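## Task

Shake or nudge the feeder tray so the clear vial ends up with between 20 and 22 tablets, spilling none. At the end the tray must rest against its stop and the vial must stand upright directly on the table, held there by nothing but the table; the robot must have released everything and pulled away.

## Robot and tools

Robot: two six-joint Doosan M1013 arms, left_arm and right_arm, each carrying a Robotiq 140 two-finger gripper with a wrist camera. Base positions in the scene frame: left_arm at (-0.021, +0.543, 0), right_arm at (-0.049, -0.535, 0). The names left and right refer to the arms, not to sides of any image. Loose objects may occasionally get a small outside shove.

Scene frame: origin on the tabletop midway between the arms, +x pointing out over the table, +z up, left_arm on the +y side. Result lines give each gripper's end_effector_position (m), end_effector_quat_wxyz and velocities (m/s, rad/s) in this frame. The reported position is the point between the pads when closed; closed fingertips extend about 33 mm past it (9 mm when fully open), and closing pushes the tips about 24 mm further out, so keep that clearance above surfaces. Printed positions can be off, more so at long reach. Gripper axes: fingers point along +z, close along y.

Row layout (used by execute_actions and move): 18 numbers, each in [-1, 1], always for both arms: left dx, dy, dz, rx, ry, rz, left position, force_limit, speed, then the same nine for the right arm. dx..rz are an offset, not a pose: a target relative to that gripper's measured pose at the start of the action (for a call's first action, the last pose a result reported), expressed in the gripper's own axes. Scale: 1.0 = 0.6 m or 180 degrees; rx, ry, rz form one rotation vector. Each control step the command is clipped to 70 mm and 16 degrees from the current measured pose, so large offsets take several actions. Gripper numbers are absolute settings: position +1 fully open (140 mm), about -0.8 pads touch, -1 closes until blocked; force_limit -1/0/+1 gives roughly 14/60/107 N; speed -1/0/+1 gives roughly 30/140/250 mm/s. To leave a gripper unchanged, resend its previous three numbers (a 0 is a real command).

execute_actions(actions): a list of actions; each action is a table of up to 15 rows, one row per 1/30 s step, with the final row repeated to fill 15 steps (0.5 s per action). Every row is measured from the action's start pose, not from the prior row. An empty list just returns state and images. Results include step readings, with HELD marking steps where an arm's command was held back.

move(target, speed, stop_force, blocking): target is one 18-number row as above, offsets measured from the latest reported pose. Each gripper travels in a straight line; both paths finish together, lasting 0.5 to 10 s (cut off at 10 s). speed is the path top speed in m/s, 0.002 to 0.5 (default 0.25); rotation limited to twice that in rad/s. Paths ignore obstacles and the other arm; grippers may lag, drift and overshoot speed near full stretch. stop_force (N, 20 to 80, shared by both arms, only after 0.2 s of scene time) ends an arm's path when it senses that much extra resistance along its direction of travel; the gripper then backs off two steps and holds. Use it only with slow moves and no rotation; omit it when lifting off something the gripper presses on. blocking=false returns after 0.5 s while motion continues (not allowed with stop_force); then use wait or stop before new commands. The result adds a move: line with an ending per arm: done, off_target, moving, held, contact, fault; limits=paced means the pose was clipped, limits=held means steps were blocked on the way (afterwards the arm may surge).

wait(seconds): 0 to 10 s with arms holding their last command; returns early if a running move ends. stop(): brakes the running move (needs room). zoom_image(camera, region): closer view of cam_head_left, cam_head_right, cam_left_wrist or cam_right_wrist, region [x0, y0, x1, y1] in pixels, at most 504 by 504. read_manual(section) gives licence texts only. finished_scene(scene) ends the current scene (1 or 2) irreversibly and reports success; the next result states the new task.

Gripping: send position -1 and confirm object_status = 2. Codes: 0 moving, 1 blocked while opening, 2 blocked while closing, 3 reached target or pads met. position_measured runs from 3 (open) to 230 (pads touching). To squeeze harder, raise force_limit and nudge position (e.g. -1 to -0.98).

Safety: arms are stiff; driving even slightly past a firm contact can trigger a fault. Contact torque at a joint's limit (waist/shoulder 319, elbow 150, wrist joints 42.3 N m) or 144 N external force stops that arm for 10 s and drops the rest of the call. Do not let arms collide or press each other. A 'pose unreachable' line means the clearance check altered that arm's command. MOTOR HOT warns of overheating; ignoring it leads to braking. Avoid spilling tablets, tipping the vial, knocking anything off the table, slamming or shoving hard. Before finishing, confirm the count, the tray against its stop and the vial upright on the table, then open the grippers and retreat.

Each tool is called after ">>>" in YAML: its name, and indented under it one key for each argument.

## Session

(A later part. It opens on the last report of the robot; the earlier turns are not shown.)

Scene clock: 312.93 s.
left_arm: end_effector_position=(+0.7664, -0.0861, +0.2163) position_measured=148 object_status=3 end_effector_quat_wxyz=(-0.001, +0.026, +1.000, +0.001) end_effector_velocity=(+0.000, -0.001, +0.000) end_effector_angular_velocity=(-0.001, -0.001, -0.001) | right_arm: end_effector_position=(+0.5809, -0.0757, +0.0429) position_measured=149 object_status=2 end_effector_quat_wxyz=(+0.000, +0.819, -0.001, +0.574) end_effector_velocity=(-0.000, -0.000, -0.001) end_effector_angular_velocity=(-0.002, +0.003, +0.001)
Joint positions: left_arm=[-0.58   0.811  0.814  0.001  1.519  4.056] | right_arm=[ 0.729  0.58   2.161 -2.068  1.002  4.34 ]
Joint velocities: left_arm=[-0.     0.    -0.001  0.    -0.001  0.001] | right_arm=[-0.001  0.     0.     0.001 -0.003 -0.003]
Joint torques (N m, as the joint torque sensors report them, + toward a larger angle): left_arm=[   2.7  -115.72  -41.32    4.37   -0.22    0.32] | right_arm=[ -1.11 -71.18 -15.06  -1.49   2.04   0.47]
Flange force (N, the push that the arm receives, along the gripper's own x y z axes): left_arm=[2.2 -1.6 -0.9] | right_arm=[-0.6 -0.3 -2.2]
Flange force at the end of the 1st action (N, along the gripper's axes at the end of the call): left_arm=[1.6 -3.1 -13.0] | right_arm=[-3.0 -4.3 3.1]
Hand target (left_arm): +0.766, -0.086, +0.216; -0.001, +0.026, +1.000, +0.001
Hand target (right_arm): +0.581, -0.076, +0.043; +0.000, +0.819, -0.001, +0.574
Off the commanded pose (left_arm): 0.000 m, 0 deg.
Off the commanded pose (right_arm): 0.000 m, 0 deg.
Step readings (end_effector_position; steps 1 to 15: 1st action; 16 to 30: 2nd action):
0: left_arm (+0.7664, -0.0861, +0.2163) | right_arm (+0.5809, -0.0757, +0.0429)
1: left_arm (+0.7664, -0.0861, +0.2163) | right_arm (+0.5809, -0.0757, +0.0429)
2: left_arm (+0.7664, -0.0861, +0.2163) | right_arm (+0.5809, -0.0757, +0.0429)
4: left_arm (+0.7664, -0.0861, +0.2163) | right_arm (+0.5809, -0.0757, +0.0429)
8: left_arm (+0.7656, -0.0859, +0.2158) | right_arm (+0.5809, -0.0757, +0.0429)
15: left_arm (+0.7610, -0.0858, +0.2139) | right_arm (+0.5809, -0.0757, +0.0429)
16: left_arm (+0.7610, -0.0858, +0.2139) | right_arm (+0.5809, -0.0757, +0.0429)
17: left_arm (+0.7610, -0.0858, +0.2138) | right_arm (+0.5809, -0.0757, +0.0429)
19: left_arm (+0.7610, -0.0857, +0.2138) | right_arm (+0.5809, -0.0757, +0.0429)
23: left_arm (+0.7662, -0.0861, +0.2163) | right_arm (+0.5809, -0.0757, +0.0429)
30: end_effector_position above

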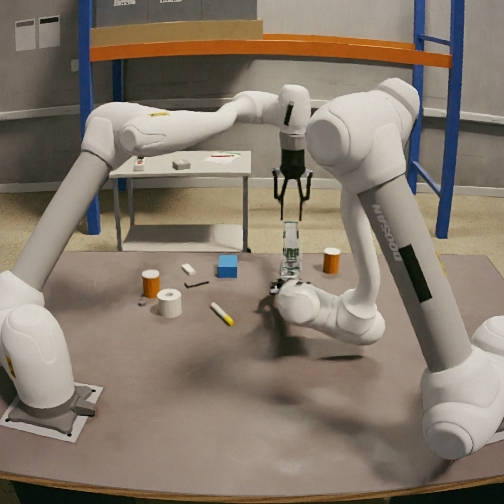

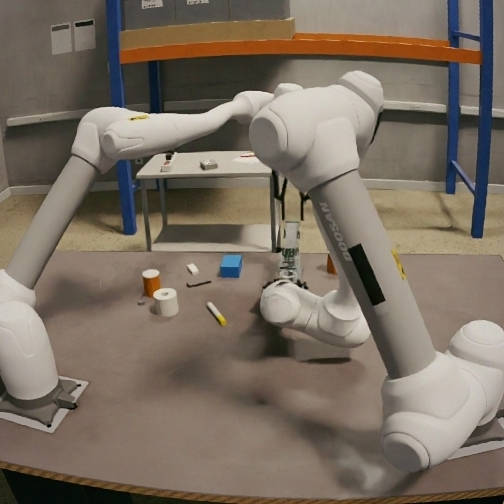

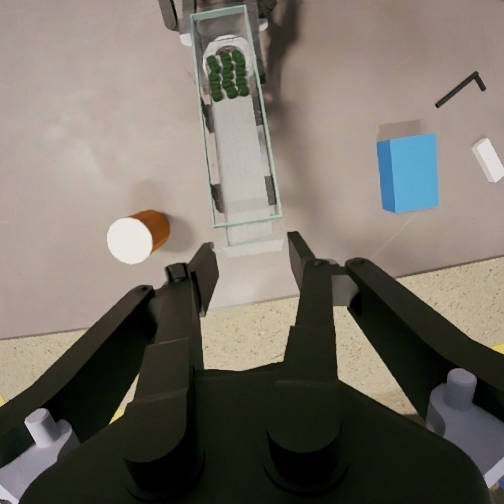

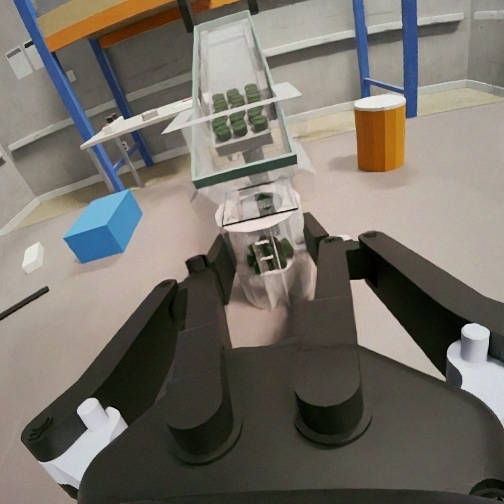

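>>> move:
  target: [0,0,-0.1,0,0,0,0.2,-0.8,0, 0,0,0,0,0,0,0.1,-0.7,-0.6]
  speed: 0.15

>>> move:
  target: [0.2,0.3,-0.1,0,0,0,0.2,-0.8,0, -0.02,0,-0.22,0,0,0,0.1,-0.7,-0.6]
  speed: 0.25

>>> zoom_image:
  camera: "cam_right_wrist"
  region: [150, 50, 370, 270]

Scene clock: 319.30 s.
left_arm: end_effector_position=(+0.7664, -0.0862, +0.2762) position_measured=104 object_status=3 end_effector_quat_wxyz=(-0.001, +0.026, +1.000, +0.001) end_effector_velocity=(+0.000, -0.001, +0.001) end_effector_angular_velocity=(-0.001, -0.002, -0.002) | right_arm: end_effector_position=(+0.5809, -0.0757, +0.0429) position_measured=117 object_status=3 end_effector_quat_wxyz=(+0.000, +0.819, -0.001, +0.574) end_effector_velocity=(+0.001, +0.001, +0.000) end_effector_angular_velocity=(+0.001, -0.000, -0.000)
Joint positions: left_arm=[-0.58   0.812  0.707  0.001  1.626  4.056] | right_arm=[ 0.729  0.58   2.161 -2.068  1.002  4.34 ]
Joint velocities: left_arm=[-0.001  0.    -0.001 -0.    -0.001  0.001] | right_arm=[-0.001  0.    -0.001 -0.    -0.001  0.   ]
Joint torques (N m, as the joint torque sensors report them, + toward a larger angle): left_arm=[   0.16 -112.97  -41.76    4.4    -0.47    0.05] | right_arm=[  0.84 -73.58 -12.89  -1.7    2.39   0.73]
Flange force (N, the push that the arm receives, along the gripper's own x y z axes): left_arm=[7.5 5.3 -0.4] | right_arm=[-1.5 -4.0 4.8]
Hand target (left_arm): +0.766, -0.086, +0.276; -0.001, +0.027, +1.000, +0.001
Hand target (right_arm): +0.581, -0.076, +0.043; +0.000, +0.819, -0.001, +0.574
Off the commanded pose (left_arm): 0.000 m, 0 deg.
Off the commanded pose (right_arm): 0.000 m, 0 deg.
move: done

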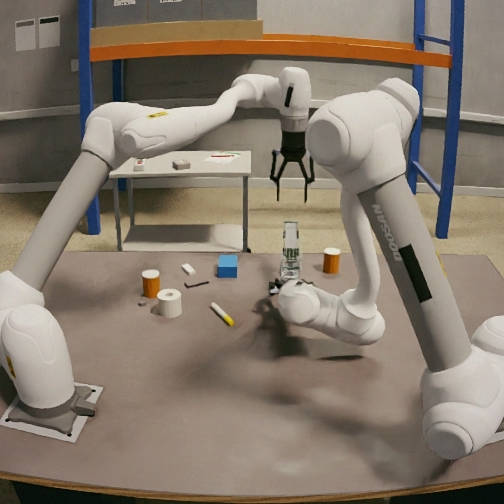

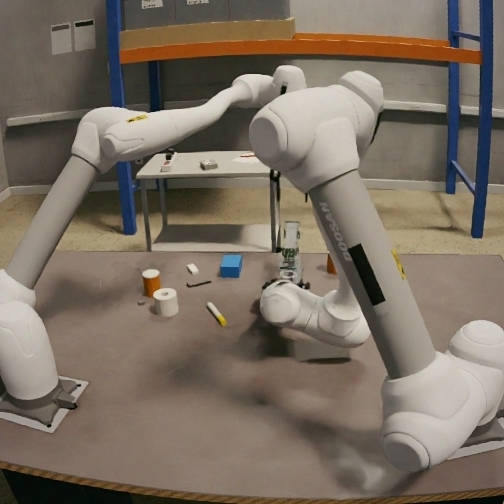

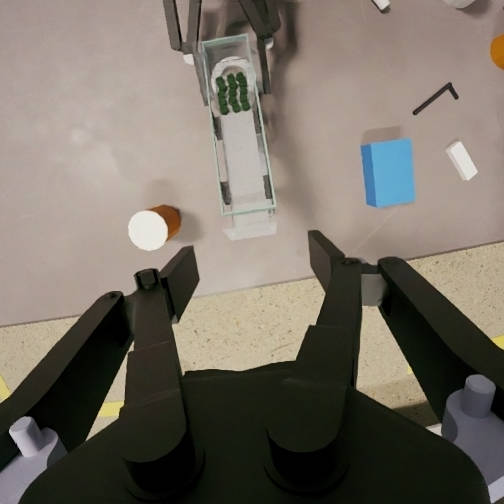

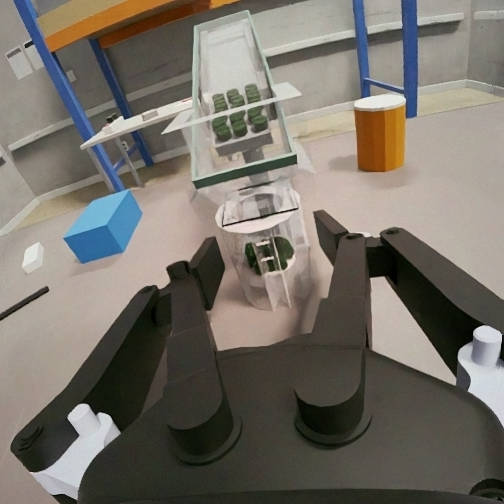

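Scene clock: 320.53 s.
left_arm: end_effector_position=(+0.6561, +0.0997, +0.3367) position_measured=104 object_status=3 end_effector_quat_wxyz=(-0.001, +0.026, +1.000, +0.001) end_effector_velocity=(-0.000, +0.000, +0.000) end_effector_angular_velocity=(-0.000, +0.000, +0.000) | right_arm: end_effector_position=(+0.4526, -0.0755, +0.0763) position_measured=117 object_status=3 end_effector_quat_wxyz=(+0.000, +0.819, -0.001, +0.574) end_effector_velocity=(+0.000, -0.001, +0.000) end_effector_angular_velocity=(-0.003, -0.001, -0.000)
Joint positions: left_arm=[-0.494  0.419  1.241  0.001  1.484  4.142] | right_arm=[ 0.935  0.47   2.276 -1.861  1.077  4.309]
Joint velocities: left_arm=[ 0.  0. -0. -0.  0. -0.] | right_arm=[-0.    -0.     0.     0.     0.001 -0.002]
Joint torques (N m, as the joint torque sensors report them, + toward a larger angle): left_arm=[  0.76 -81.38 -40.68   3.62  -0.39   0.43] | right_arm=[  0.4  -61.88 -12.84  -1.47   2.09   0.74]
Flange force (N, the push that the arm receives, along the gripper's own x y z axes): left_arm=[0.6 -2.2 -0.1] | right_arm=[-1.0 -2.8 2.2]
Hand target (left_arm): +0.656, +0.100, +0.337; -0.001, +0.026, +1.000, +0.001
Hand target (right_arm): +0.453, -0.075, +0.076; +0.000, +0.819, -0.001, +0.574
Off the commanded pose (left_arm): 0.000 m, 0 deg.
Off the commanded pose (right_arm): 0.000 m, 0 deg.
move: done

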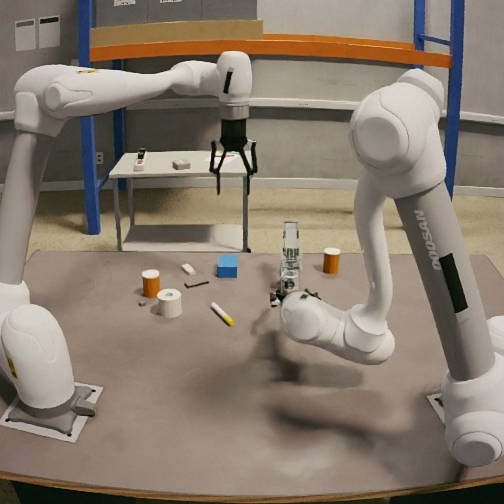

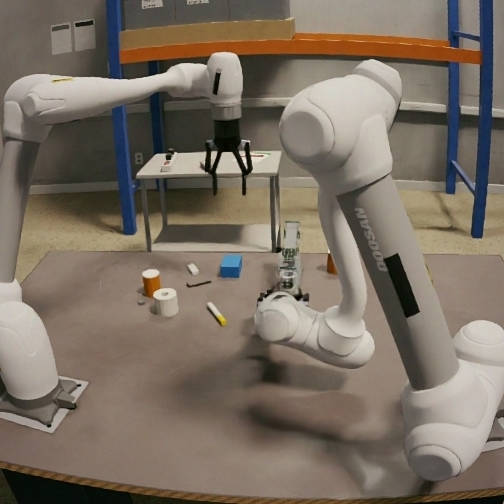

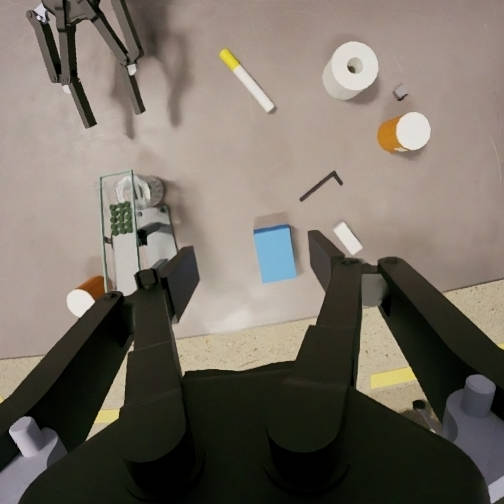

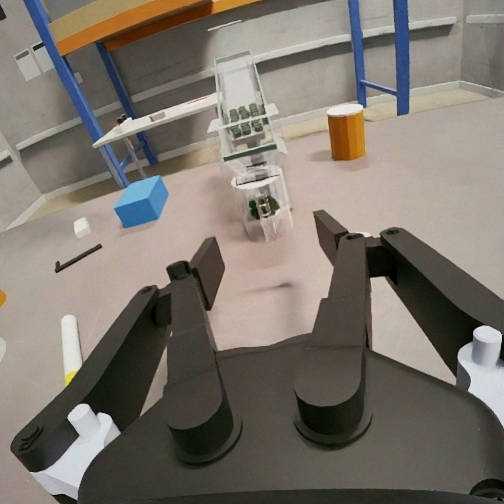

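Region (150, 50, 370, 270) of cam_right_wrist's 504x504 image, scaled by 2.291, with more detail than that image has.

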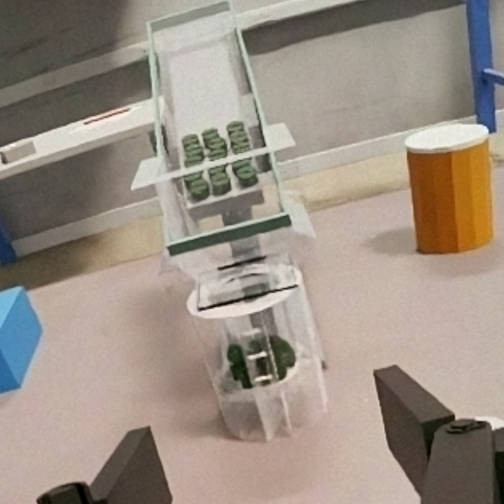

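>>> finished_scene:
  scene: 1

The scene is finished: the task was done.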